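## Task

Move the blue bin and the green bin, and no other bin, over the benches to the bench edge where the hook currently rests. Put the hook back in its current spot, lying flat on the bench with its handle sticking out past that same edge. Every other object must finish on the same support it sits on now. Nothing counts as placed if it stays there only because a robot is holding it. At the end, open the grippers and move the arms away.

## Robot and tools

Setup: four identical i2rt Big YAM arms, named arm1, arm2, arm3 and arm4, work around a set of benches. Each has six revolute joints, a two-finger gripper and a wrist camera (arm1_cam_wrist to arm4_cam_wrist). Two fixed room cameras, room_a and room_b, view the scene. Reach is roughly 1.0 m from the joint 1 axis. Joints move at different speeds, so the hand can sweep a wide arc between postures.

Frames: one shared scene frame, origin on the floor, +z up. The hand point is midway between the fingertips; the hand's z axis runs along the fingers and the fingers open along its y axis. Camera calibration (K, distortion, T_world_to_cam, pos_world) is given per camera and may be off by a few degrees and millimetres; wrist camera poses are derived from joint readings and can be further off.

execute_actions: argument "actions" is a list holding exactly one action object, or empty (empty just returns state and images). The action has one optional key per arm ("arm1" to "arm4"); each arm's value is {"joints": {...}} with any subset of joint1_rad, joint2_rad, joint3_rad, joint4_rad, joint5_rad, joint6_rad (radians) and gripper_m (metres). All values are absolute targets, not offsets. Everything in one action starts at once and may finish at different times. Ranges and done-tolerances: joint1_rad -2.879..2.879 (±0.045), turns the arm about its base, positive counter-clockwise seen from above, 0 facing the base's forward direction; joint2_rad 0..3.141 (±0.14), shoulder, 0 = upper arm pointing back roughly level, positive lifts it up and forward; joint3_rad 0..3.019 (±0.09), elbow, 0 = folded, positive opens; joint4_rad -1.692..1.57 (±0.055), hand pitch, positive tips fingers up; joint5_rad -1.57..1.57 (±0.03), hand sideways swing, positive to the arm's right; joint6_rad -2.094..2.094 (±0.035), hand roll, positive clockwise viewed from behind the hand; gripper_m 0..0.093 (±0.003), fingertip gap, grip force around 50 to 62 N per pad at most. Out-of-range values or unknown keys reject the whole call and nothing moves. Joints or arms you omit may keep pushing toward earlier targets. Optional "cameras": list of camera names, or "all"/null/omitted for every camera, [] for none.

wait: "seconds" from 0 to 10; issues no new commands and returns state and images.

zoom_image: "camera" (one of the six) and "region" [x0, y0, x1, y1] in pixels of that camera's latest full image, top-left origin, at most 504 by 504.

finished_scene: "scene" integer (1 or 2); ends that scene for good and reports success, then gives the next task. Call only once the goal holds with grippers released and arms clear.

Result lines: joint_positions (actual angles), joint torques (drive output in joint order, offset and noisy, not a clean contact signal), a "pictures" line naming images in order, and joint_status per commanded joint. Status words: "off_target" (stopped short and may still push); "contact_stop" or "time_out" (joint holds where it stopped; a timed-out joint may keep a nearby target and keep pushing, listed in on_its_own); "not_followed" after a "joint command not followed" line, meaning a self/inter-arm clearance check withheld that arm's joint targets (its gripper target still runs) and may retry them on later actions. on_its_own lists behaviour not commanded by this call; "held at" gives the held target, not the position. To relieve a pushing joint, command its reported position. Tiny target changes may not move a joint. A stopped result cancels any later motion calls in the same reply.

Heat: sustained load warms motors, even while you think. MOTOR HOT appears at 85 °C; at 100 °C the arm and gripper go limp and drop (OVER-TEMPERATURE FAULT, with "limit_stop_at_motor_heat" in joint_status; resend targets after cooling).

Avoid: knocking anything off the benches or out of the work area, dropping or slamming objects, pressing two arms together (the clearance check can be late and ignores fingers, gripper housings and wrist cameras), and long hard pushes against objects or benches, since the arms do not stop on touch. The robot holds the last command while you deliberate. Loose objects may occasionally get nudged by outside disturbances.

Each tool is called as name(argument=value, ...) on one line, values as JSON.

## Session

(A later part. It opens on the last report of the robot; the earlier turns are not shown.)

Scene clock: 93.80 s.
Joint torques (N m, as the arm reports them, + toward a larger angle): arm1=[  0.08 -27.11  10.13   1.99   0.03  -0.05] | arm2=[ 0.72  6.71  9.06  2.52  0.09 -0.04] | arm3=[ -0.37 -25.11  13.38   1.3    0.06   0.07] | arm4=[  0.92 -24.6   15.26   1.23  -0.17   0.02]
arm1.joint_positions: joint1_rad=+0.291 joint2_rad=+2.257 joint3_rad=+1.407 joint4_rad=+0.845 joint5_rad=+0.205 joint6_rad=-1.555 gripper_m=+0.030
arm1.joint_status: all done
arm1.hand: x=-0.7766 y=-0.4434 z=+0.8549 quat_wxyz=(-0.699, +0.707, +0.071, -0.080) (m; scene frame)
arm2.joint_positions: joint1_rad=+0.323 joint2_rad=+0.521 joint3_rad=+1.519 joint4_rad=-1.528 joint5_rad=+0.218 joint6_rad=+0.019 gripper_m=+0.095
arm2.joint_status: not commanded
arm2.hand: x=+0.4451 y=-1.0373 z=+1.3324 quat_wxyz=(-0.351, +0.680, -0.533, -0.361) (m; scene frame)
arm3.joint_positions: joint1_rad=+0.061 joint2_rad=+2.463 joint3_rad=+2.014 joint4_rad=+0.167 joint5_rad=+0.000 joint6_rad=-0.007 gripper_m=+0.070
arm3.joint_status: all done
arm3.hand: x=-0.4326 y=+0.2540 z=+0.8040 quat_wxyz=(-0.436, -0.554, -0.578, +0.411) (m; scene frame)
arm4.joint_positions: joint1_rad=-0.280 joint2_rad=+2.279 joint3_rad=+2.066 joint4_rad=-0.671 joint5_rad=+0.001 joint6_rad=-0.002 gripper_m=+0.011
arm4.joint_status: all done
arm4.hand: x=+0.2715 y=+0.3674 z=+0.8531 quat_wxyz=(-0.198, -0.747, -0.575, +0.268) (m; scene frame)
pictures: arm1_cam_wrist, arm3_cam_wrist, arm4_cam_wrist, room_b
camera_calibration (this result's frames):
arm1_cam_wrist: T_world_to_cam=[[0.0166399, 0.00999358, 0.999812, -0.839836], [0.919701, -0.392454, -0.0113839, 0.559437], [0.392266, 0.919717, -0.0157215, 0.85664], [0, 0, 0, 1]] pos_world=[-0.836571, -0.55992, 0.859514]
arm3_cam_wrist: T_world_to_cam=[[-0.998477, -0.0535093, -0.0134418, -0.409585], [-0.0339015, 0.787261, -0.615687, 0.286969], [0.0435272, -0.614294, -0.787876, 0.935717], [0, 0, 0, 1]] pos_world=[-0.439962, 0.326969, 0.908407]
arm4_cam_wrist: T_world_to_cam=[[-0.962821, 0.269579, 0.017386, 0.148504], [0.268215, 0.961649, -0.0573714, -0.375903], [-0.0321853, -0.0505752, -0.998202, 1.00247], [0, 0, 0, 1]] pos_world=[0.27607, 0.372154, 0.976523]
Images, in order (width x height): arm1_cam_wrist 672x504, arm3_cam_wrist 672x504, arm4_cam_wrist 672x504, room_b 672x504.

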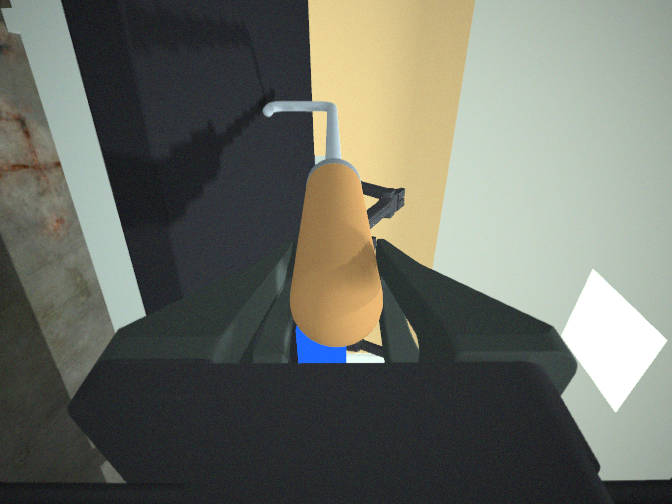

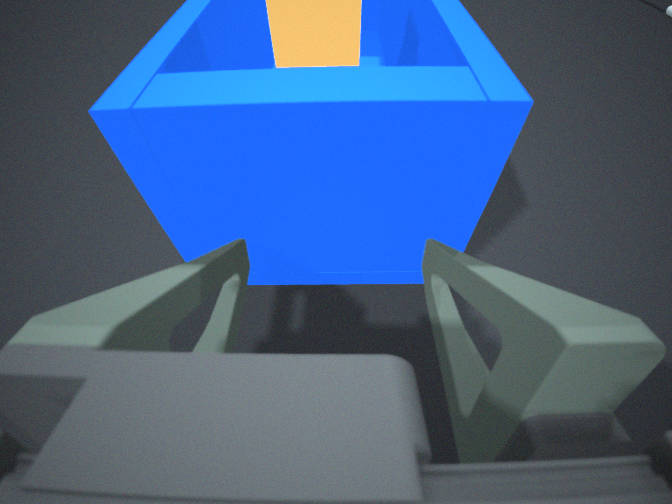

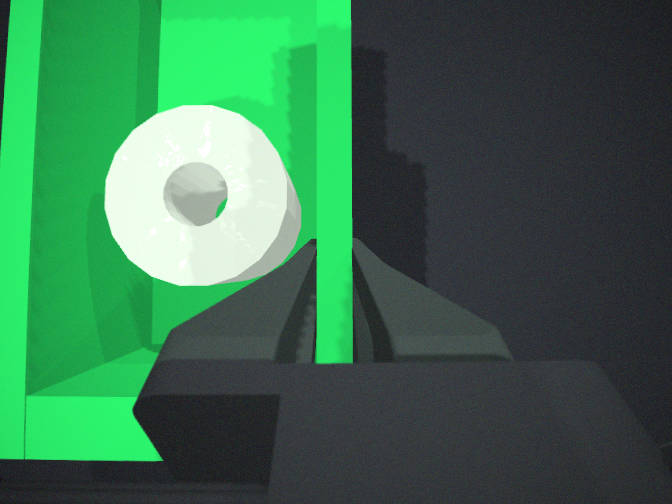

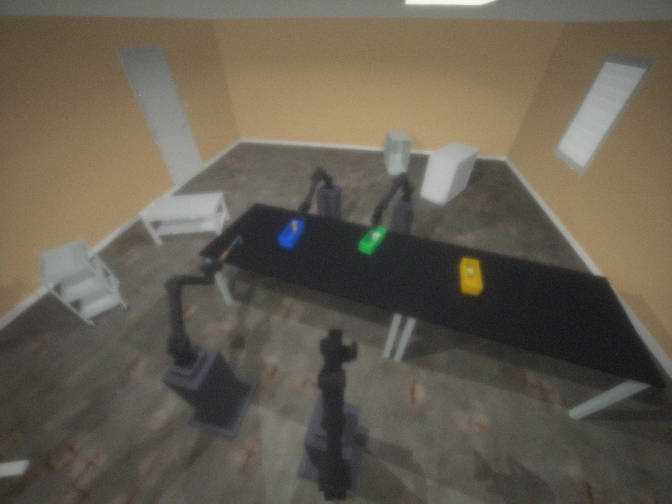

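execute_actions(actions=[{"arm1":{"joints":{"joint2_rad":2.08}},"arm3":{"joints":{"joint2_rad":2.56,"joint3_rad":2.285,"joint4_rad":0.065}},"arm4":{"joints":{"joint1_rad":-0.42,"joint2_rad":2.435,"joint3_rad":2.355,"joint4_rad":-0.777}}}], cameras=["arm4_cam_wrist"])

execute_actions(actions=[{"arm1":{"joints":{"joint1_rad":0.05,"joint5_rad":0.09}},"arm3":{"joints":{"joint2_rad":2.665,"joint3_rad":2.46}},"arm4":{"joints":{"gripper_m":0.03}}}], cameras=[])

execute_actions(actions=[{"arm1":{"joints":{"joint1_rad":-0.185,"joint5_rad":-0.03}},"arm3":{"joints":{"joint2_rad":2.775,"joint3_rad":2.64}},"arm4":{"joints":{"joint2_rad":2.3}}}], cameras=["arm1_cam_wrist","arm3_cam_wrist","arm4_cam_wrist","room_b"])

Scene clock: 102.93 s.
Joint torques (N m, as the arm reports them, + toward a larger angle): arm1=[  0.04 -24.03  13.32   2.99   0.02  -0.06] | arm2=[ 0.46  6.62  9.13  2.64  0.1  -0.03] | arm3=[  0.31 -26.52  13.82   1.25   0.09   0.04] | arm4=[  0.65 -25.31  15.53   1.01  -0.16  -0.03]
arm1.joint_positions: joint1_rad=+0.291 joint2_rad=+2.104 joint3_rad=+1.385 joint4_rad=+0.825 joint5_rad=+0.206 joint6_rad=-1.556 gripper_m=+0.030
arm1.joint_status: all done
arm1.hand: x=-0.7738 y=-0.4498 z=+0.9591 quat_wxyz=(-0.736, +0.668, +0.059, -0.091) (m; scene frame)
arm2.joint_positions: joint1_rad=+0.323 joint2_rad=+0.521 joint3_rad=+1.519 joint4_rad=-1.528 joint5_rad=+0.218 joint6_rad=+0.019 gripper_m=+0.095
arm2.joint_status: not commanded
arm2.hand: x=+0.4451 y=-1.0373 z=+1.3324 quat_wxyz=(-0.351, +0.680, -0.533, -0.361) (m; scene frame)
arm3.joint_positions: joint1_rad=+0.061 joint2_rad=+2.568 joint3_rad=+2.218 joint4_rad=+0.066 joint5_rad=+0.000 joint6_rad=-0.007 gripper_m=+0.070
arm3.joint_status: all done
arm3.hand: x=-0.4310 y=+0.2221 z=+0.8016 quat_wxyz=(-0.436, -0.554, -0.579, +0.410) (m; scene frame)
arm4.joint_positions: joint1_rad=-0.416 joint2_rad=+2.399 joint3_rad=+2.286 joint4_rad=-0.771 joint5_rad=+0.000 joint6_rad=-0.001 gripper_m=+0.011
arm4.joint_status: all done
arm4.hand: x=+0.1499 y=+0.3745 z=+0.8540 quat_wxyz=(-0.180, -0.784, -0.523, +0.281) (m; scene frame)
pictures: arm4_cam_wrist
camera_calibration (this result's frames):
arm4_cam_wrist: T_world_to_cam=[[-0.917509, 0.397346, 0.01712, -0.0249084], [0.395822, 0.916492, -0.0580357, -0.351725], [-0.0387506, -0.0464719, -0.998168, 0.999238], [0, 0, 0, 1]] pos_world=[0.155088, 0.378687, 0.977421]
Images, in order (width x height): arm4_cam_wrist 672x504.

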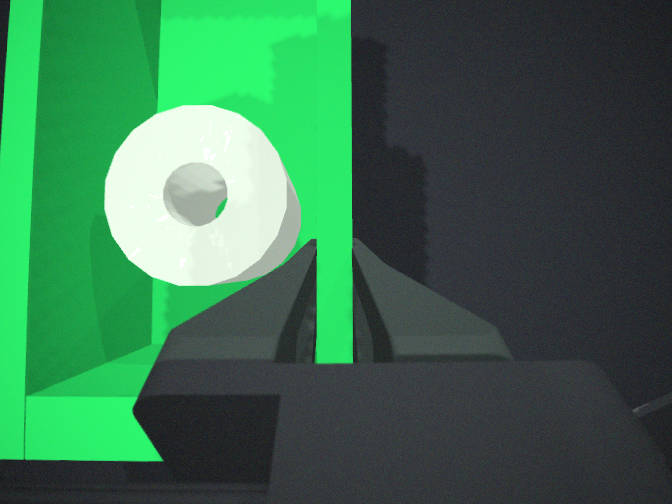

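Scene clock: 104.70 s.
Joint torques (N m, as the arm reports them, + toward a larger angle): arm1=[ -1.19 -25.81  13.4    2.68  -0.05   0.01] | arm2=[ 0.29  6.79  9.11  2.51  0.1  -0.03] | arm3=[  0.17 -26.75  14.08   1.37   0.08   0.04] | arm4=[  0.22 -25.78  13.88   1.4   -0.04  -0.02]
arm1.joint_positions: joint1_rad=+0.056 joint2_rad=+2.104 joint3_rad=+1.385 joint4_rad=+0.825 joint5_rad=+0.090 joint6_rad=-1.558 gripper_m=+0.030
arm1.joint_status: all done
arm1.hand: x=-0.6123 y=-0.4029 z=+0.9597 quat_wxyz=(-0.741, +0.670, +0.025, -0.042) (m; scene frame)
arm2.joint_positions: joint1_rad=+0.323 joint2_rad=+0.521 joint3_rad=+1.519 joint4_rad=-1.528 joint5_rad=+0.218 joint6_rad=+0.019 gripper_m=+0.095
arm2.joint_status: not commanded
arm2.hand: x=+0.4451 y=-1.0373 z=+1.3324 quat_wxyz=(-0.351, +0.680, -0.533, -0.361) (m; scene frame)
arm3.joint_positions: joint1_rad=+0.061 joint2_rad=+2.670 joint3_rad=+2.390 joint4_rad=+0.065 joint5_rad=+0.000 joint6_rad=-0.007 gripper_m=+0.070
arm3.joint_status: all done
arm3.hand: x=-0.4298 y=+0.1962 z=+0.8071 quat_wxyz=(-0.455, -0.540, -0.563, +0.429) (m; scene frame)
arm4.joint_positions: joint1_rad=-0.416 joint2_rad=+2.399 joint3_rad=+2.306 joint4_rad=-0.771 joint5_rad=+0.000 joint6_rad=-0.001 gripper_m=+0.030
arm4.joint_status: all done
arm4.hand: x=+0.1482 y=+0.3702 z=+0.8648 quat_wxyz=(-0.185, -0.782, -0.521, +0.289) (m; scene frame)
pictures: none
No camera images: the call's "cameras" was empty. Leave "cameras" out to get every camera's image.

Scene clock: 106.47 s.
Joint torques (N m, as the arm reports them, + toward a larger angle): arm1=[ -1.29 -24.36  13.33   2.97  -0.05  -0.03] | arm2=[ 0.06  6.53  9.15  2.56  0.11 -0.04] | arm3=[  0.05 -27.87  14.41   1.39   0.06   0.03] | arm4=[  0.09 -27.75  13.23   1.33  -0.05   0.02]
arm1.joint_positions: joint1_rad=-0.179 joint2_rad=+2.104 joint3_rad=+1.385 joint4_rad=+0.825 joint5_rad=-0.030 joint6_rad=-1.558 gripper_m=+0.030
arm1.joint_status: all done
arm1.hand: x=-0.4446 y=-0.3923 z=+0.9601 quat_wxyz=(-0.742, +0.670, -0.009, +0.005) (m; scene frame)
arm2.joint_positions: joint1_rad=+0.323 joint2_rad=+0.521 joint3_rad=+1.519 joint4_rad=-1.528 joint5_rad=+0.218 joint6_rad=+0.019 gripper_m=+0.095
arm2.joint_status: not commanded
arm2.hand: x=+0.4451 y=-1.0373 z=+1.3324 quat_wxyz=(-0.351, +0.680, -0.533, -0.361) (m; scene frame)
arm3.joint_positions: joint1_rad=+0.061 joint2_rad=+2.781 joint3_rad=+2.570 joint4_rad=+0.065 joint5_rad=+0.000 joint6_rad=-0.007 gripper_m=+0.070
arm3.joint_status: all done
arm3.hand: x=-0.4289 y=+0.1768 z=+0.8076 quat_wxyz=(-0.474, -0.525, -0.547, +0.448) (m; scene frame)
arm4.joint_positions: joint1_rad=-0.416 joint2_rad=+2.294 joint3_rad=+2.316 joint4_rad=-0.771 joint5_rad=+0.000 joint6_rad=-0.001 gripper_m=+0.030
arm4.joint_status: all done
arm4.hand: x=+0.1494 y=+0.3704 z=+0.9613 quat_wxyz=(-0.214, -0.764, -0.510, +0.333) (m; scene frame)
pictures: arm1_cam_wrist, arm3_cam_wrist, arm4_cam_wrist, room_b
camera_calibration (this result's frames):
arm1_cam_wrist: T_world_to_cam=[[0.0107012, -0.105474, 0.994364, -0.993782], [0.804155, -0.590133, -0.0712507, 0.203848], [0.594323, 0.800386, 0.0785024, 0.633593], [0, 0, 0, 1]] pos_world=[-0.529849, -0.49164, 0.952968]
arm3_cam_wrist: T_world_to_cam=[[-0.998499, -0.0532849, -0.0126994, -0.410668], [-0.028053, 0.696553, -0.716957, 0.450453], [0.0470488, -0.715524, -0.697002, 0.836985], [0, 0, 0, 1]] pos_world=[-0.436794, 0.263236, 0.90112]
arm4_cam_wrist: T_world_to_cam=[[-0.917122, 0.398281, 0.0161324, -0.0250412], [0.388052, 0.901357, -0.19228, -0.205684], [-0.0911225, -0.170084, -0.981207, 1.1434], [0, 0, 0, 1]] pos_world=[0.16104, 0.389842, 1.08276]
Images, in order (width x height): arm1_cam_wrist 672x504, arm3_cam_wrist 672x504, arm4_cam_wrist 672x504, room_b 672x504.

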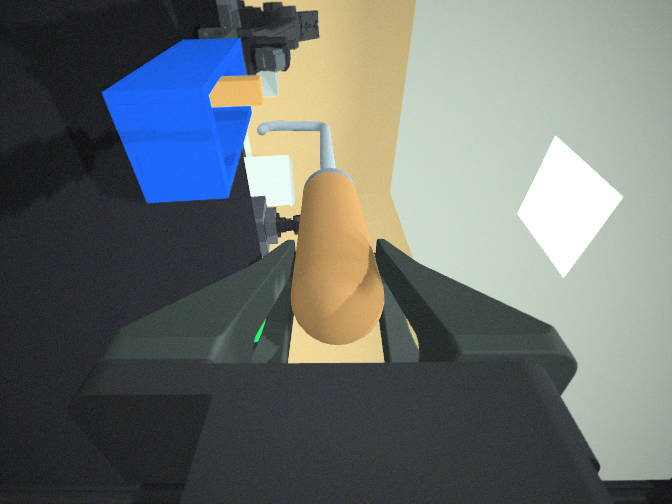

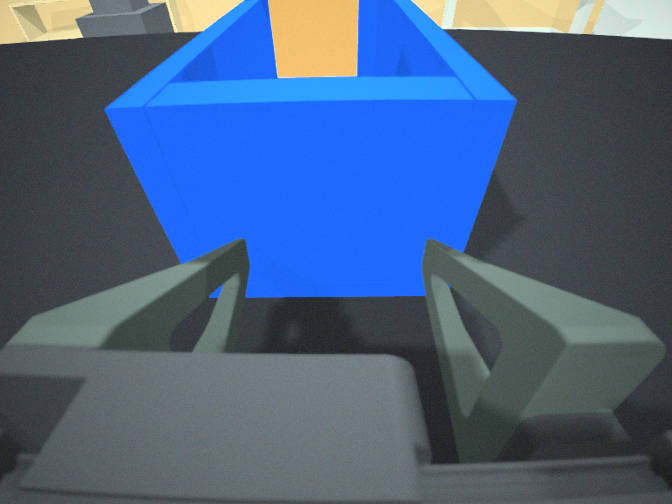

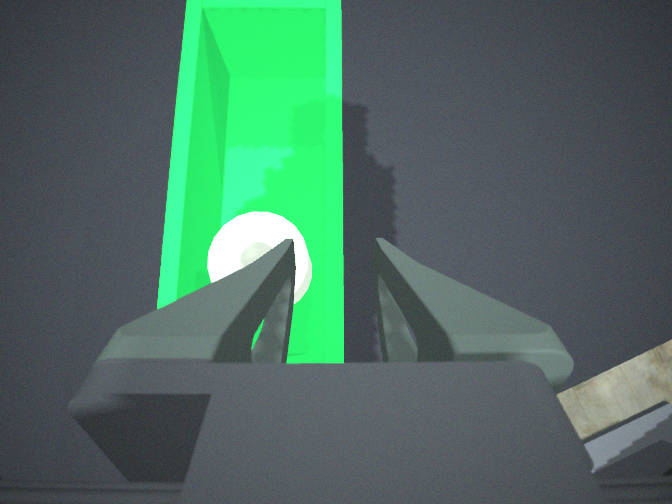

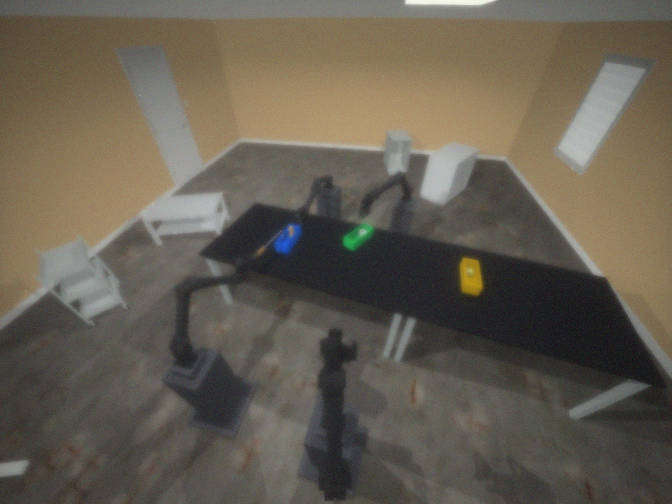

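execute_actions(actions=[{"arm1":{"joints":{"joint3_rad":1.53}},"arm3":{"joints":{"joint2_rad":1.5,"joint3_rad":1.25,"joint4_rad":0.2}},"arm4":{"joints":{"joint1_rad":-0.33,"joint2_rad":1.95,"joint3_rad":1.22,"joint4_rad":0.565,"joint5_rad":0.085,"gripper_m":0.07}}}], cameras=["arm4_cam_wrist"])

execute_actions(actions=[{"arm1":{"joints":{"joint2_rad":2.24}},"arm4":{"joints":{"joint2_rad":2.105}}}], cameras=["arm1_cam_wrist","arm3_cam_wrist","arm4_cam_wrist"])

Scene clock: 131.43 s.
Joint torques (N m, as the arm reports them, + toward a larger angle): arm1=[ -1.55 -25.52  17.12   3.    -0.01   0.  ] | arm2=[ 0.19  6.75  9.04  2.55  0.11 -0.05] | arm3=[ -0.35 -14.96   9.53   1.47   0.06   0.05] | arm4=[  0.28 -20.66   8.6    3.14   0.02  -0.01]
arm1.joint_positions: joint1_rad=-0.179 joint2_rad=+2.113 joint3_rad=+1.459 joint4_rad=+0.825 joint5_rad=-0.030 joint6_rad=-1.558 gripper_m=+0.030
arm1.joint_status: all done
arm1.hand: x=-0.4438 y=-0.3760 z=+0.9926 quat_wxyz=(-0.764, +0.645, -0.008, +0.005) (m; scene frame)
arm2.joint_positions: joint1_rad=+0.323 joint2_rad=+0.521 joint3_rad=+1.519 joint4_rad=-1.528 joint5_rad=+0.218 joint6_rad=+0.019 gripper_m=+0.095
arm2.joint_status: not commanded
arm2.hand: x=+0.4451 y=-1.0373 z=+1.3324 quat_wxyz=(-0.351, +0.680, -0.533, -0.361) (m; scene frame)
arm3.joint_positions: joint1_rad=+0.061 joint2_rad=+1.517 joint3_rad=+1.240 joint4_rad=+0.197 joint5_rad=+0.000 joint6_rad=-0.007 gripper_m=+0.070
arm3.joint_status: all done
arm3.hand: x=-0.4494 y=+0.5100 z=+1.1124 quat_wxyz=(-0.492, -0.510, -0.531, +0.465) (m; scene frame)
arm4.joint_positions: joint1_rad=-0.330 joint2_rad=+1.950 joint3_rad=+1.211 joint4_rad=+0.543 joint5_rad=+0.083 joint6_rad=-0.001 gripper_m=+0.070
arm4.joint_status: all done
arm4.hand: x=+0.2495 y=+0.4792 z=+0.9030 quat_wxyz=(-0.341, -0.640, -0.437, +0.532) (m; scene frame)
pictures: arm4_cam_wrist
camera_calibration (this result's frames):
arm4_cam_wrist: T_world_to_cam=[[-0.918489, 0.39457, 0.0263191, 0.0172679], [0.273169, 0.681195, -0.679229, 0.220039], [-0.285932, -0.616675, -0.733455, 1.15282], [0, 0, 0, 1]] pos_world=[0.285381, 0.554214, 0.994546]
Images, in order (width x height): arm4_cam_wrist 672x504.

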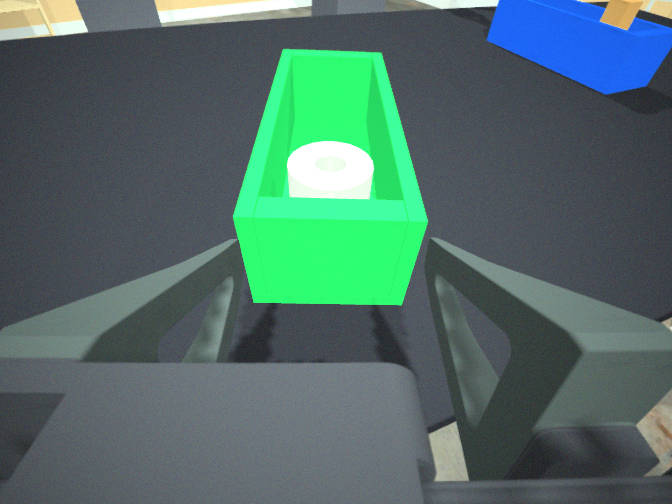

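Scene clock: 132.87 s.
Joint torques (N m, as the arm reports them, + toward a larger angle): arm1=[ -1.57 -27.37  14.54   2.61  -0.03   0.12] | arm2=[ 0.59  6.45  9.11  2.59  0.12 -0.03] | arm3=[ -0.55 -14.87   9.55   1.42   0.09   0.06] | arm4=[  0.28 -20.2    7.71   2.54   0.     0.06]
arm1.joint_positions: joint1_rad=-0.179 joint2_rad=+2.281 joint3_rad=+1.477 joint4_rad=+0.837 joint5_rad=-0.030 joint6_rad=-1.565 gripper_m=+0.030
arm1.joint_status: all done
arm1.hand: x=-0.4430 y=-0.3664 z=+0.8698 quat_wxyz=(-0.717, +0.697, -0.008, +0.006) (m; scene frame)
arm2.joint_positions: joint1_rad=+0.323 joint2_rad=+0.521 joint3_rad=+1.519 joint4_rad=-1.528 joint5_rad=+0.218 joint6_rad=+0.019 gripper_m=+0.095
arm2.joint_status: not commanded
arm2.hand: x=+0.4451 y=-1.0373 z=+1.3324 quat_wxyz=(-0.351, +0.680, -0.533, -0.361) (m; scene frame)
arm3.joint_positions: joint1_rad=+0.061 joint2_rad=+1.517 joint3_rad=+1.240 joint4_rad=+0.197 joint5_rad=+0.000 joint6_rad=-0.007 gripper_m=+0.070
arm3.joint_status: not commanded
arm3.hand: x=-0.4494 y=+0.5100 z=+1.1124 quat_wxyz=(-0.492, -0.510, -0.531, +0.465) (m; scene frame)
arm4.joint_positions: joint1_rad=-0.330 joint2_rad=+2.095 joint3_rad=+1.211 joint4_rad=+0.552 joint5_rad=+0.083 joint6_rad=-0.001 gripper_m=+0.070
arm4.joint_status: all done
arm4.hand: x=+0.2500 y=+0.4840 z=+0.7997 quat_wxyz=(-0.308, -0.672, -0.463, +0.489) (m; scene frame)
pictures: arm1_cam_wrist, arm3_cam_wrist, arm4_cam_wrist
camera_calibration (this result's frames):
arm1_cam_wrist: T_world_to_cam=[[0.00712704, -0.0323793, 0.99945, -0.880491], [0.803936, -0.594191, -0.0249829, 0.169639], [0.594674, 0.803672, 0.021796, 0.669723], [0, 0, 0, 1]] pos_world=[-0.52837, -0.465949, 0.869647]
arm3_cam_wrist: T_world_to_cam=[[-0.998511, -0.0531395, -0.0123502, -0.409973], [-0.0250418, 0.647552, -0.76161, 0.51234], [0.048469, -0.760167, -0.647918, 1.25762], [0, 0, 0, 1]] pos_world=[-0.457488, 0.60245, 1.19998]
arm4_cam_wrist: T_world_to_cam=[[-0.919301, 0.391644, 0.0387414, 0.0101688], [0.300588, 0.762271, -0.573227, 0.0156014], [-0.254032, -0.515323, -0.81848, 1.09109], [0, 0, 0, 1]] pos_world=[0.281831, 0.54639, 0.901586]
Images, in order (width x height): arm1_cam_wrist 672x504, arm3_cam_wrist 672x504, arm4_cam_wrist 672x504.

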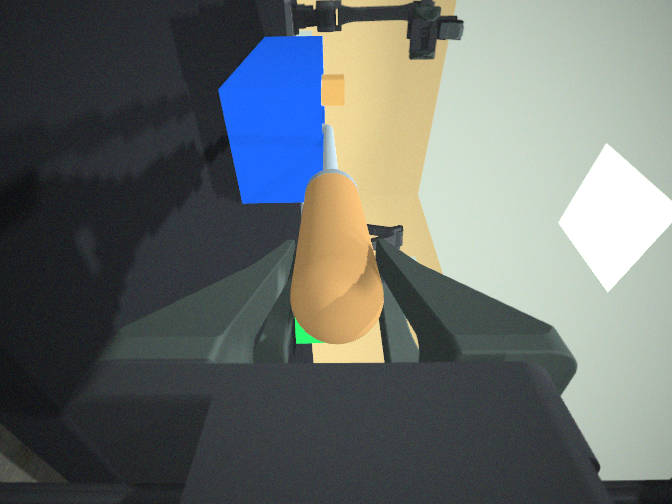

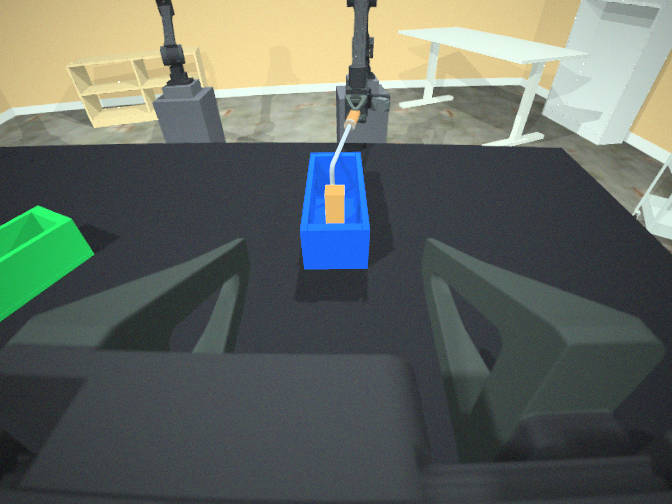

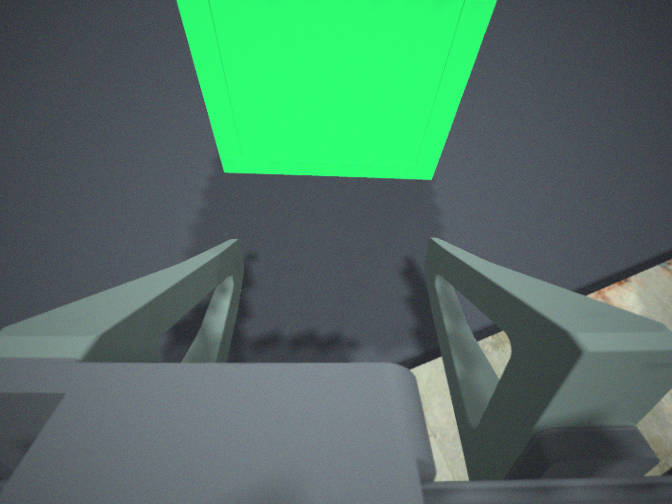

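execute_actions(actions=[{"arm1":{"joints":{"joint2_rad":2.01,"joint3_rad":1.225}},"arm4":{"joints":{"joint2_rad":2.20,"joint3_rad":1.465,"joint4_rad":0.465}}}], cameras=["arm1_cam_wrist"])

execute_actions(actions=[{"arm1":{"joints":{"joint2_rad":1.84,"joint3_rad":1.01}},"arm4":{"joints":{"joint1_rad":-0.345,"joint5_rad":0.07,"joint2_rad":2.31,"joint3_rad":1.67,"joint4_rad":0.365}}}], cameras=["arm3_cam_wrist"])

execute_actions(actions=[{"arm1":{"joints":{"joint2_rad":1.675,"joint3_rad":0.81}},"arm4":{"joints":{"joint2_rad":2.415,"joint3_rad":1.875,"joint4_rad":0.265}}}], cameras=["arm1_cam_wrist","arm3_cam_wrist","arm4_cam_wrist"])

Scene clock: 141.40 s.
Joint torques (N m, as the arm reports them, + toward a larger angle): arm1=[ -1.42 -22.44  10.9    2.83  -0.02   0.09] | arm2=[ 0.46  6.95  9.13  2.59  0.11 -0.03] | arm3=[ -0.27 -15.08   9.62   1.46   0.08   0.07] | arm4=[  0.24 -21.35  10.46   1.53  -0.03   0.04]
arm1.joint_positions: joint1_rad=-0.179 joint2_rad=+2.030 joint3_rad=+1.206 joint4_rad=+0.830 joint5_rad=-0.030 joint6_rad=-1.565 gripper_m=+0.030
arm1.joint_status: all done
arm1.hand: x=-0.4470 y=-0.4413 z=+0.9243 quat_wxyz=(-0.708, +0.706, -0.008, +0.006) (m; scene frame)
arm2.joint_positions: joint1_rad=+0.323 joint2_rad=+0.521 joint3_rad=+1.519 joint4_rad=-1.528 joint5_rad=+0.218 joint6_rad=+0.019 gripper_m=+0.095
arm2.joint_status: not commanded
arm2.hand: x=+0.4451 y=-1.0373 z=+1.3324 quat_wxyz=(-0.351, +0.680, -0.533, -0.361) (m; scene frame)
arm3.joint_positions: joint1_rad=+0.061 joint2_rad=+1.517 joint3_rad=+1.240 joint4_rad=+0.197 joint5_rad=+0.000 joint6_rad=-0.007 gripper_m=+0.070
arm3.joint_status: not commanded
arm3.hand: x=-0.4494 y=+0.5100 z=+1.1124 quat_wxyz=(-0.492, -0.510, -0.531, +0.465) (m; scene frame)
arm4.joint_positions: joint1_rad=-0.330 joint2_rad=+2.174 joint3_rad=+1.436 joint4_rad=+0.479 joint5_rad=+0.083 joint6_rad=-0.001 gripper_m=+0.070
arm4.joint_status: all done
arm4.hand: x=+0.2291 y=+0.4186 z=+0.8346 quat_wxyz=(-0.326, -0.655, -0.450, +0.513) (m; scene frame)
pictures: arm1_cam_wrist
camera_calibration (this result's frames):
arm1_cam_wrist: T_world_to_cam=[[0.00889222, -0.00496283, 0.999948, -0.92495], [0.803868, -0.594722, -0.0101002, 0.115639], [0.594742, 0.803916, -0.00129894, 0.752523], [0, 0, 0, 1]] pos_world=[-0.532291, -0.540783, 0.927048]
Images, in order (width x height): arm1_cam_wrist 672x504.

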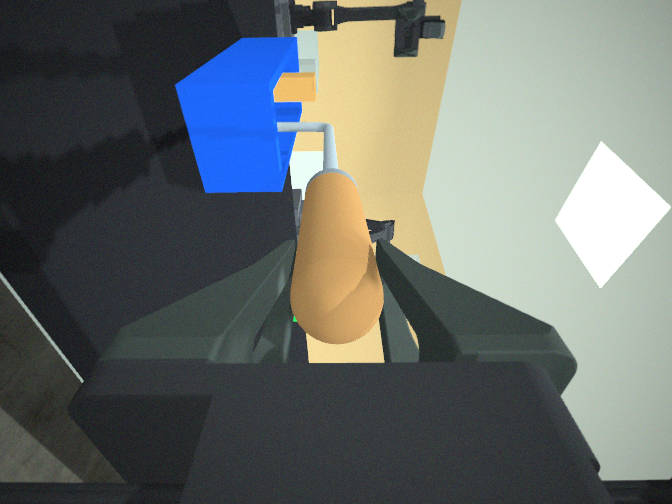

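Scene clock: 142.37 s.
Joint torques (N m, as the arm reports them, + toward a larger angle): arm1=[ -1.82 -22.21  10.66   2.61   0.01   0.14] | arm2=[ 0.5   6.76  9.11  2.5   0.1  -0.05] | arm3=[ -0.14 -14.96   9.6    1.48   0.08   0.05] | arm4=[ -0.57 -22.21  12.16   1.49  -0.09   0.02]
arm1.joint_positions: joint1_rad=-0.179 joint2_rad=+1.875 joint3_rad=+0.989 joint4_rad=+0.830 joint5_rad=-0.030 joint6_rad=-1.565 gripper_m=+0.030
arm1.joint_status: all done
arm1.hand: x=-0.4504 y=-0.5098 z=+0.9262 quat_wxyz=(-0.686, +0.728, -0.009, +0.005) (m; scene frame)
arm2.joint_positions: joint1_rad=+0.323 joint2_rad=+0.521 joint3_rad=+1.519 joint4_rad=-1.528 joint5_rad=+0.218 joint6_rad=+0.019 gripper_m=+0.095
arm2.joint_status: not commanded
arm2.hand: x=+0.4451 y=-1.0373 z=+1.3324 quat_wxyz=(-0.351, +0.680, -0.533, -0.361) (m; scene frame)
arm3.joint_positions: joint1_rad=+0.061 joint2_rad=+1.517 joint3_rad=+1.240 joint4_rad=+0.197 joint5_rad=+0.000 joint6_rad=-0.007 gripper_m=+0.070
arm3.joint_status: not commanded
arm3.hand: x=-0.4494 y=+0.5100 z=+1.1124 quat_wxyz=(-0.492, -0.510, -0.531, +0.465) (m; scene frame)
arm4.joint_positions: joint1_rad=-0.339 joint2_rad=+2.275 joint3_rad=+1.623 joint4_rad=+0.379 joint5_rad=+0.072 joint6_rad=-0.001 gripper_m=+0.070
arm4.joint_status: all done
arm4.hand: x=+0.2092 y=+0.3766 z=+0.8270 quat_wxyz=(-0.324, -0.658, -0.452, +0.507) (m; scene frame)
pictures: arm3_cam_wrist
camera_calibration (this result's frames):
arm3_cam_wrist: T_world_to_cam=[[-0.998511, -0.0531395, -0.0123502, -0.409973], [-0.0250418, 0.647552, -0.76161, 0.51234], [0.048469, -0.760167, -0.647918, 1.25762], [0, 0, 0, 1]] pos_world=[-0.457488, 0.60245, 1.19998]
Images, in order (width x height): arm3_cam_wrist 672x504.

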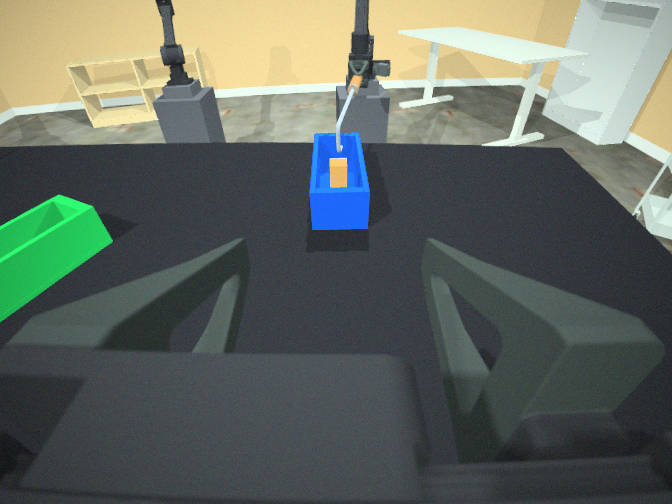

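Scene clock: 143.37 s.
Joint torques (N m, as the arm reports them, + toward a larger angle): arm1=[ -0.77 -17.09  10.51   2.81  -0.09   0.1 ] | arm2=[ 0.17  6.74  9.08  2.5   0.09 -0.04] | arm3=[ -0.31 -14.94   9.48   1.42   0.07   0.05] | arm4=[  0.09 -23.62  12.9    1.3   -0.16   0.04]
arm1.joint_positions: joint1_rad=-0.179 joint2_rad=+1.702 joint3_rad=+0.790 joint4_rad=+0.830 joint5_rad=-0.030 joint6_rad=-1.565 gripper_m=+0.030
arm1.joint_status: all done
arm1.hand: x=-0.4540 y=-0.5793 z=+0.9392 quat_wxyz=(-0.676, +0.736, -0.010, +0.005) (m; scene frame)
arm2.joint_positions: joint1_rad=+0.323 joint2_rad=+0.521 joint3_rad=+1.519 joint4_rad=-1.528 joint5_rad=+0.218 joint6_rad=+0.019 gripper_m=+0.095
arm2.joint_status: not commanded
arm2.hand: x=+0.4451 y=-1.0373 z=+1.3324 quat_wxyz=(-0.351, +0.680, -0.533, -0.361) (m; scene frame)
arm3.joint_positions: joint1_rad=+0.061 joint2_rad=+1.517 joint3_rad=+1.240 joint4_rad=+0.197 joint5_rad=+0.000 joint6_rad=-0.007 gripper_m=+0.070
arm3.joint_status: not commanded
arm3.hand: x=-0.4494 y=+0.5100 z=+1.1124 quat_wxyz=(-0.492, -0.510, -0.531, +0.465) (m; scene frame)
arm4.joint_positions: joint1_rad=-0.339 joint2_rad=+2.375 joint3_rad=+1.826 joint4_rad=+0.279 joint5_rad=+0.072 joint6_rad=-0.001 gripper_m=+0.070
arm4.joint_status: all done
arm4.hand: x=+0.1949 y=+0.3337 z=+0.8285 quat_wxyz=(-0.325, -0.658, -0.452, +0.508) (m; scene frame)
pictures: arm1_cam_wrist, arm3_cam_wrist, arm4_cam_wrist
camera_calibration (this result's frames):
arm1_cam_wrist: T_world_to_cam=[[0.0132827, 0.0818033, 0.99656, -0.885064], [0.803801, -0.593682, 0.0380193, -0.00524781], [0.59475, 0.800531, -0.0736393, 0.933601], [0, 0, 0, 1]] pos_world=[-0.539285, -0.678091, 0.950968]
arm3_cam_wrist: T_world_to_cam=[[-0.998511, -0.0531395, -0.0123502, -0.409973], [-0.0250418, 0.647552, -0.76161, 0.51234], [0.048469, -0.760167, -0.647918, 1.25762], [0, 0, 0, 1]] pos_world=[-0.457488, 0.60245, 1.19998]
arm4_cam_wrist: T_world_to_cam=[[-0.919685, 0.3915, 0.030112, 0.0246231], [0.289199, 0.727244, -0.622479, 0.217944], [-0.265599, -0.563776, -0.782057, 1.01148], [0, 0, 0, 1]] pos_world=[0.228263, 0.402108, 0.925956]
Images, in order (width x height): arm1_cam_wrist 672x504, arm3_cam_wrist 672x504, arm4_cam_wrist 672x504.

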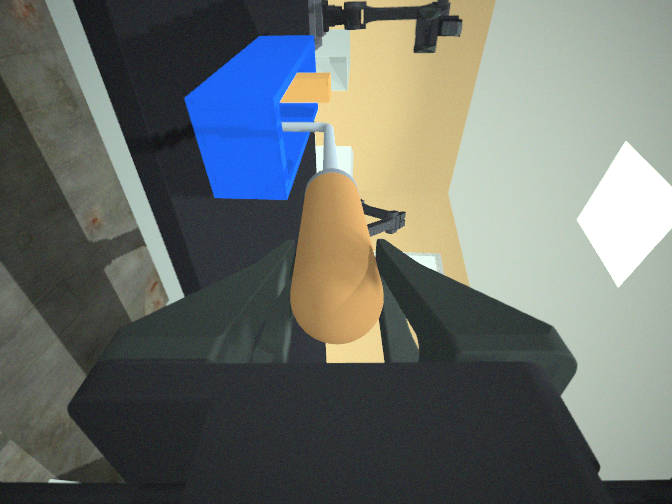

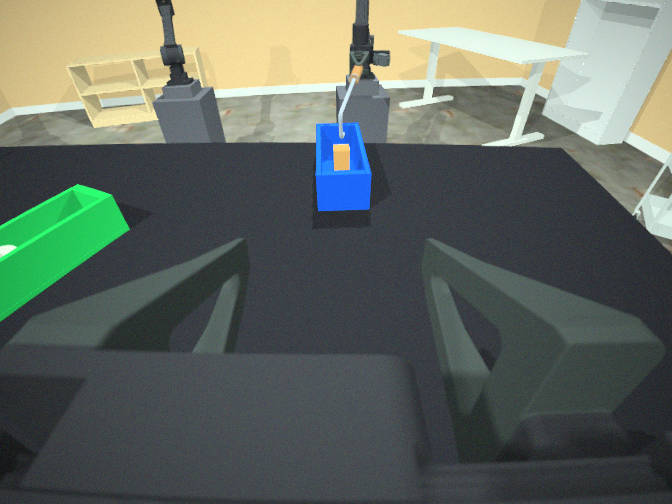

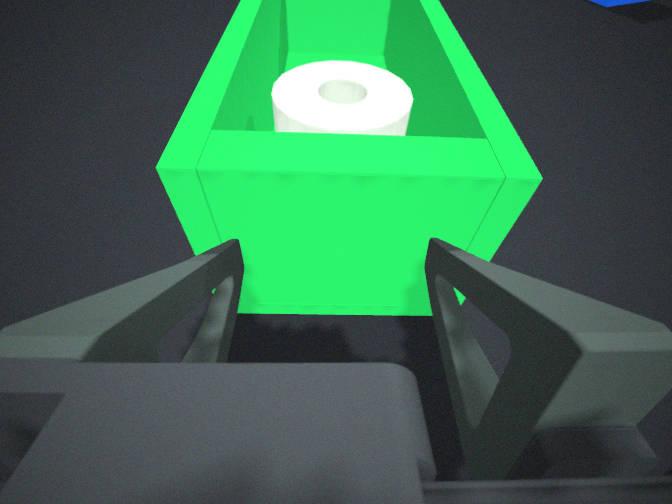

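execute_actions(actions=[{"arm1":{"joints":{"joint2_rad":1.56,"joint3_rad":0.675}},"arm4":{"joints":{"joint1_rad":-0.36,"joint5_rad":0.055,"joint2_rad":2.535,"joint3_rad":2.08,"joint4_rad":0.165}}}], cameras=["arm1_cam_wrist","arm3_cam_wrist"])

execute_actions(actions=[{"arm1":{"joints":{"joint3_rad":0.9}},"arm4":{"joints":{"joint2_rad":2.64,"joint3_rad":2.285,"joint4_rad":0.065}}}], cameras=["arm1_cam_wrist","arm4_cam_wrist"])

Scene clock: 162.27 s.
Joint torques (N m, as the arm reports them, + toward a larger angle): arm1=[ -0.91 -16.28  10.64   2.77  -0.02   0.04] | arm2=[ 0.4   6.58  9.16  2.53  0.12 -0.06] | arm3=[ -0.07 -15.36   9.45   1.41   0.08   0.05] | arm4=[  0.96 -24.27  13.7    1.55  -0.09   0.02]
arm1.joint_positions: joint1_rad=-0.179 joint2_rad=+1.589 joint3_rad=+0.651 joint4_rad=+0.830 joint5_rad=-0.030 joint6_rad=-1.565 gripper_m=+0.030
arm1.joint_status: all done
arm1.hand: x=-0.4565 y=-0.6299 z=+0.9377 quat_wxyz=(-0.667, +0.745, -0.010, +0.004) (m; scene frame)
arm2.joint_positions: joint1_rad=+0.323 joint2_rad=+0.521 joint3_rad=+1.519 joint4_rad=-1.528 joint5_rad=+0.218 joint6_rad=+0.019 gripper_m=+0.095
arm2.joint_status: not commanded
arm2.hand: x=+0.4451 y=-1.0373 z=+1.3324 quat_wxyz=(-0.351, +0.680, -0.533, -0.361) (m; scene frame)
arm3.joint_positions: joint1_rad=+0.061 joint2_rad=+1.517 joint3_rad=+1.240 joint4_rad=+0.197 joint5_rad=+0.000 joint6_rad=-0.007 gripper_m=+0.070
arm3.joint_status: not commanded
arm3.hand: x=-0.4494 y=+0.5100 z=+1.1124 quat_wxyz=(-0.492, -0.510, -0.531, +0.465) (m; scene frame)
arm4.joint_positions: joint1_rad=-0.356 joint2_rad=+2.493 joint3_rad=+2.027 joint4_rad=+0.179 joint5_rad=+0.056 joint6_rad=-0.001 gripper_m=+0.070
arm4.joint_status: all done
arm4.hand: x=+0.1706 y=+0.3027 z=+0.8140 quat_wxyz=(-0.322, -0.663, -0.453, +0.502) (m; scene frame)
pictures: arm1_cam_wrist, arm3_cam_wrist
camera_calibration (this result's frames):
arm1_cam_wrist: T_world_to_cam=[[0.0146104, 0.107969, 0.994047, -0.859956], [0.803823, -0.592544, 0.0525448, -0.0460947], [0.594689, 0.79827, -0.0954449, 0.994542], [0, 0, 0, 1]] pos_world=[-0.541827, -0.728378, 0.952182]
arm3_cam_wrist: T_world_to_cam=[[-0.998511, -0.0531395, -0.0123502, -0.409973], [-0.0250418, 0.647552, -0.76161, 0.51234], [0.048469, -0.760167, -0.647918, 1.25762], [0, 0, 0, 1]] pos_world=[-0.457488, 0.60245, 1.19998]
Images, in order (width x height): arm1_cam_wrist 672x504, arm3_cam_wrist 672x504.

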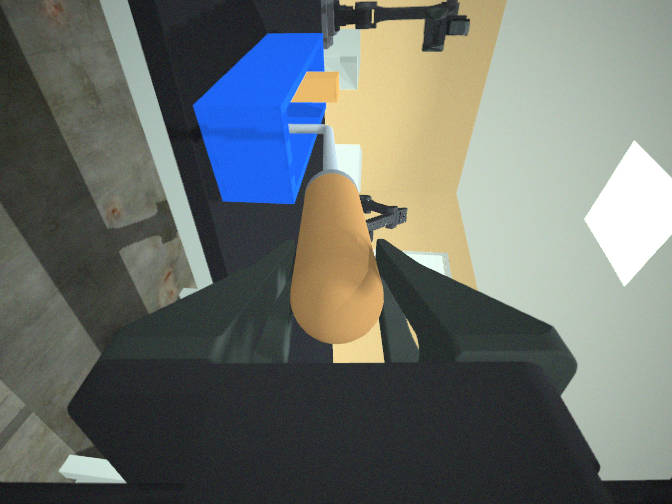

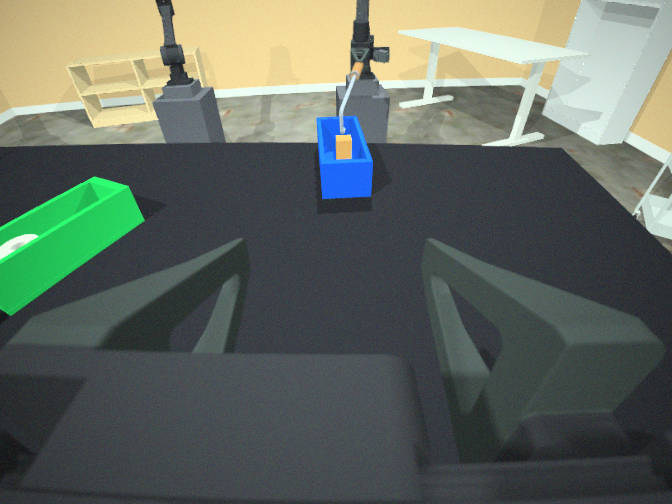

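Scene clock: 163.30 s.
Joint torques (N m, as the arm reports them, + toward a larger angle): arm1=[ -1.25 -16.76  14.17   2.98   0.02   0.07] | arm2=[ 0.25  6.6   9.1   2.57  0.09 -0.04] | arm3=[ -0.15 -15.19   9.58   1.46   0.07   0.07] | arm4=[  0.51 -27.05  13.85   1.6   -0.08  -0.01]
arm1.joint_positions: joint1_rad=-0.179 joint2_rad=+1.583 joint3_rad=+0.852 joint4_rad=+0.824 joint5_rad=-0.030 joint6_rad=-1.565 gripper_m=+0.030
arm1.joint_status: all done
arm1.hand: x=-0.4539 y=-0.5729 z=+1.0407 quat_wxyz=(-0.738, +0.674, -0.007, +0.007) (m; scene frame)
arm2.joint_positions: joint1_rad=+0.323 joint2_rad=+0.521 joint3_rad=+1.519 joint4_rad=-1.528 joint5_rad=+0.218 joint6_rad=+0.019 gripper_m=+0.095
arm2.joint_status: not commanded
arm2.hand: x=+0.4451 y=-1.0373 z=+1.3324 quat_wxyz=(-0.351, +0.680, -0.533, -0.361) (m; scene frame)
arm3.joint_positions: joint1_rad=+0.061 joint2_rad=+1.517 joint3_rad=+1.240 joint4_rad=+0.197 joint5_rad=+0.000 joint6_rad=-0.007 gripper_m=+0.070
arm3.joint_status: not commanded
arm3.hand: x=-0.4494 y=+0.5100 z=+1.1124 quat_wxyz=(-0.492, -0.510, -0.531, +0.465) (m; scene frame)
arm4.joint_positions: joint1_rad=-0.356 joint2_rad=+2.595 joint3_rad=+2.232 joint4_rad=+0.079 joint5_rad=+0.056 joint6_rad=-0.001 gripper_m=+0.070
arm4.joint_status: all done
arm4.hand: x=+0.1600 y=+0.2726 z=+0.8137 quat_wxyz=(-0.322, -0.662, -0.453, +0.502) (m; scene frame)
pictures: arm1_cam_wrist, arm4_cam_wrist
camera_calibration (this result's frames):
arm1_cam_wrist: T_world_to_cam=[[0.00444586, -0.0932132, 0.995636, -1.09], [0.804152, -0.591492, -0.0589673, 0.0969531], [0.594407, 0.800905, 0.0723279, 0.784103], [0, 0, 0, 1]] pos_world=[-0.539196, -0.672247, 1.03425]
arm4_cam_wrist: T_world_to_cam=[[-0.919322, 0.392596, 0.0267624, 0.0192597], [0.295719, 0.734136, -0.611224, 0.251164], [-0.259611, -0.553997, -0.791005, 0.959806], [0, 0, 0, 1]] pos_world=[0.192608, 0.33978, 0.912214]
Images, in order (width x height): arm1_cam_wrist 672x504, arm4_cam_wrist 672x504.

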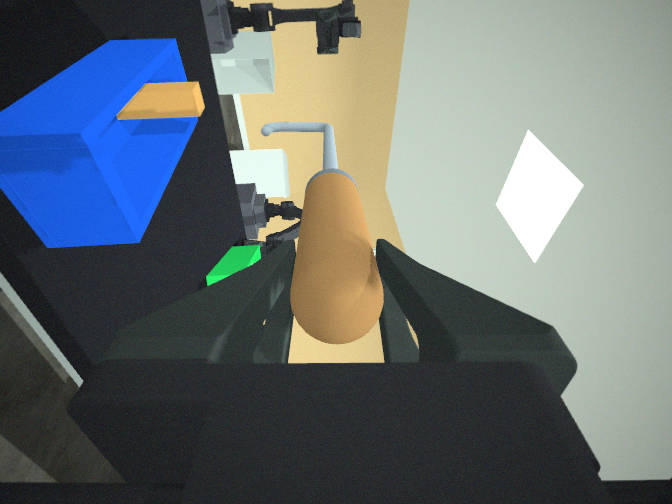

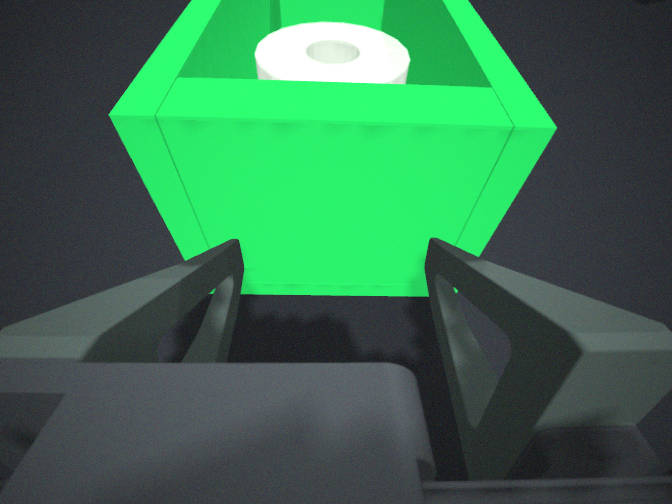

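execute_actions(actions=[{"arm1":{"joints":{"joint1_rad":-0.537,"joint3_rad":1.9,"joint4_rad":0.13,"joint5_rad":-0.07}},"arm4":{"joints":{"joint2_rad":2.745,"joint3_rad":2.46}}}], cameras=[])

execute_actions(actions=[{"arm1":{"joints":{"joint2_rad":2.76,"joint3_rad":2.84}},"arm4":{"joints":{"joint2_rad":2.855,"joint3_rad":2.64}}}], cameras=["arm1_cam_wrist","arm4_cam_wrist","arm3_cam_wrist","room_b"])

Scene clock: 178.73 s.
Joint torques (N m, as the arm reports them, + toward a larger angle): arm1=[ -1.85 -19.43  18.48   2.5   -0.02   0.08] | arm2=[ 0.4   6.67  9.12  2.53  0.11 -0.02] | arm3=[ -0.28 -14.91   9.57   1.44   0.07   0.05] | arm4=[ -0.28 -27.69  14.29   1.25  -0.05  -0.02]
arm1.joint_positions: joint1_rad=-0.530 joint2_rad=+1.586 joint3_rad=+1.835 joint4_rad=+0.102 joint5_rad=-0.070 joint6_rad=-1.565 gripper_m=+0.030
arm1.joint_status: all done
arm1.hand: x=-0.2201 y=-0.5490 z=+1.4511 quat_wxyz=(-0.806, +0.568, -0.086, +0.142) (m; scene frame)
arm2.joint_positions: joint1_rad=+0.323 joint2_rad=+0.521 joint3_rad=+1.519 joint4_rad=-1.528 joint5_rad=+0.218 joint6_rad=+0.019 gripper_m=+0.095
arm2.joint_status: not commanded
arm2.hand: x=+0.4451 y=-1.0373 z=+1.3324 quat_wxyz=(-0.351, +0.680, -0.533, -0.361) (m; scene frame)
arm3.joint_positions: joint1_rad=+0.061 joint2_rad=+1.517 joint3_rad=+1.240 joint4_rad=+0.197 joint5_rad=+0.000 joint6_rad=-0.007 gripper_m=+0.070
arm3.joint_status: not commanded
arm3.hand: x=-0.4494 y=+0.5100 z=+1.1124 quat_wxyz=(-0.492, -0.510, -0.531, +0.465) (m; scene frame)
arm4.joint_positions: joint1_rad=-0.356 joint2_rad=+2.696 joint3_rad=+2.405 joint4_rad=+0.078 joint5_rad=+0.056 joint6_rad=-0.001 gripper_m=+0.070
arm4.joint_status: all done
arm4.hand: x=+0.1517 y=+0.2487 z=+0.8198 quat_wxyz=(-0.339, -0.645, -0.440, +0.525) (m; scene frame)
pictures: none
No camera images: the call's "cameras" was empty. Leave "cameras" out to get every camera's image.

Scene clock: 180.90 s.
Joint torques (N m, as the arm reports them, + toward a larger angle): arm1=[ -1.78 -35.65  20.36   2.77  -0.02   0.1 ] | arm2=[ 0.53  6.54  9.07  2.57  0.12 -0.04] | arm3=[ -0.1  -14.83   9.57   1.42   0.06   0.04] | arm4=[  0.05 -26.97  14.53   1.54  -0.1    0.02]
arm1.joint_positions: joint1_rad=-0.530 joint2_rad=+2.800 joint3_rad=+2.758 joint4_rad=+0.099 joint5_rad=-0.070 joint6_rad=-1.566 gripper_m=+0.030
arm1.joint_status: all done
arm1.hand: x=-0.0894 y=-0.2453 z=+0.9545 quat_wxyz=(-0.716, +0.679, -0.113, +0.120) (m; scene frame)
arm2.joint_positions: joint1_rad=+0.323 joint2_rad=+0.521 joint3_rad=+1.519 joint4_rad=-1.528 joint5_rad=+0.218 joint6_rad=+0.019 gripper_m=+0.095
arm2.joint_status: not commanded
arm2.hand: x=+0.4451 y=-1.0373 z=+1.3324 quat_wxyz=(-0.351, +0.680, -0.533, -0.361) (m; scene frame)
arm3.joint_positions: joint1_rad=+0.061 joint2_rad=+1.517 joint3_rad=+1.240 joint4_rad=+0.197 joint5_rad=+0.000 joint6_rad=-0.007 gripper_m=+0.070
arm3.joint_status: not commanded
arm3.hand: x=-0.4494 y=+0.5100 z=+1.1124 quat_wxyz=(-0.492, -0.510, -0.531, +0.465) (m; scene frame)
arm4.joint_positions: joint1_rad=-0.356 joint2_rad=+2.805 joint3_rad=+2.584 joint4_rad=+0.078 joint5_rad=+0.056 joint6_rad=-0.001 gripper_m=+0.070
arm4.joint_status: all done
arm4.hand: x=+0.1454 y=+0.2309 z=+0.8218 quat_wxyz=(-0.356, -0.627, -0.426, +0.547) (m; scene frame)
pictures: arm1_cam_wrist, arm3_cam_wrist, arm4_cam_wrist, room_b
camera_calibration (this result's frames):
arm1_cam_wrist: T_world_to_cam=[[-0.0149031, -0.0543416, 0.998411, -0.970099], [0.583995, -0.810984, -0.0354231, -0.103494], [0.81162, 0.582539, 0.0438214, 0.304317], [0, 0, 0, 1]] pos_world=[-0.201008, -0.313925, 0.951556]
arm3_cam_wrist: T_world_to_cam=[[-0.998511, -0.0531395, -0.0123502, -0.409973], [-0.0250418, 0.647552, -0.76161, 0.51234], [0.048469, -0.760167, -0.647918, 1.25762], [0, 0, 0, 1]] pos_world=[-0.457488, 0.60245, 1.19998]
arm4_cam_wrist: T_world_to_cam=[[-0.918868, 0.394179, 0.0174734, 0.0291741], [0.26318, 0.645288, -0.717175, 0.403384], [-0.29397, -0.65439, -0.696674, 0.88999], [0, 0, 0, 1]] pos_world=[0.182276, 0.310602, 0.90882]
Images, in order (width x height): arm1_cam_wrist 672x504, arm3_cam_wrist 672x504, arm4_cam_wrist 672x504, room_b 672x504.

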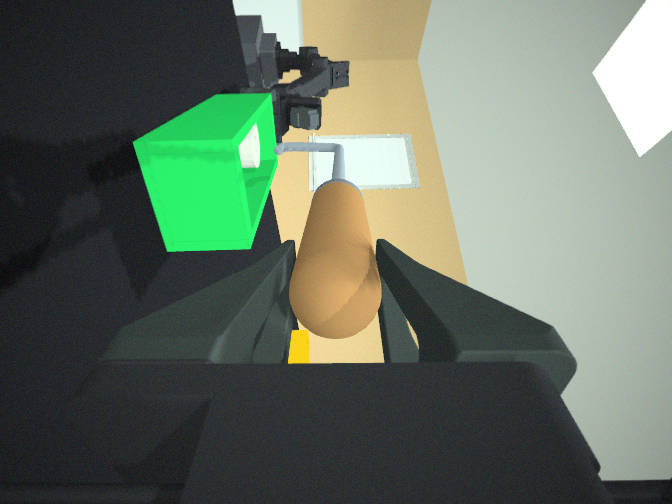

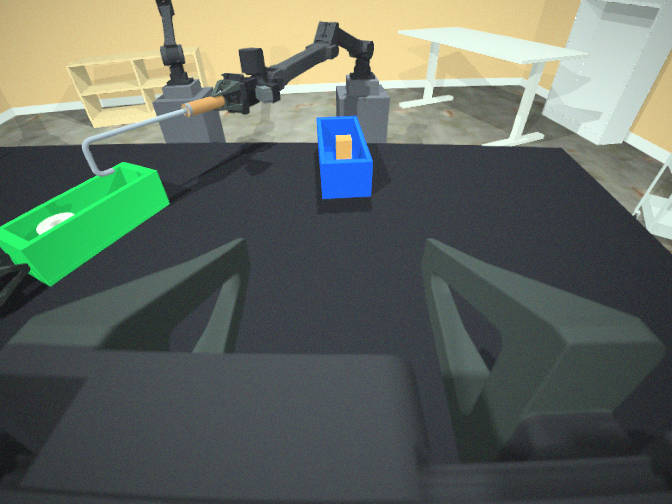

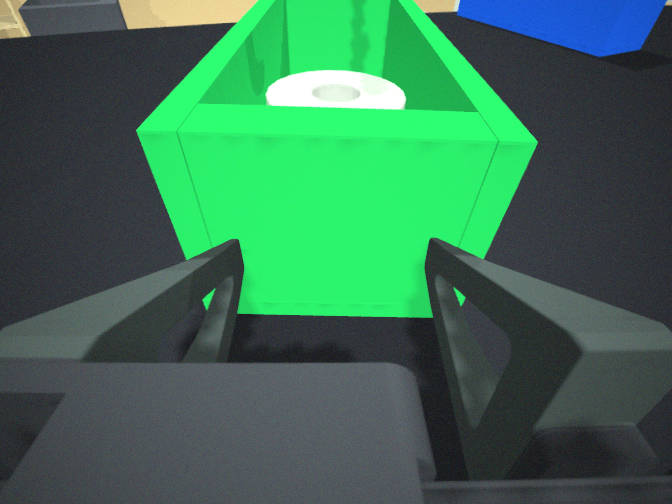

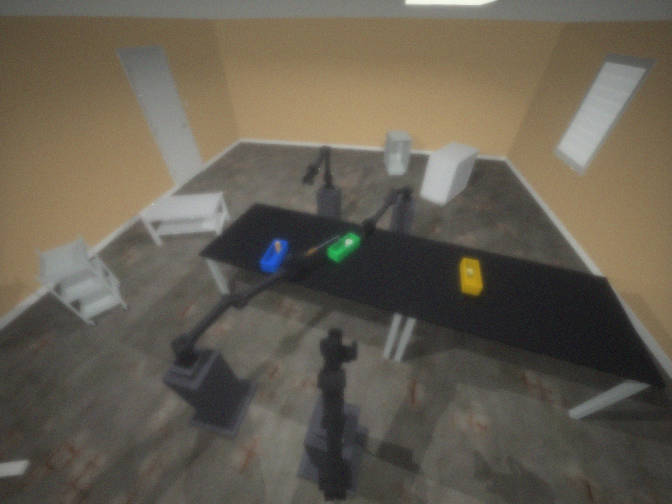

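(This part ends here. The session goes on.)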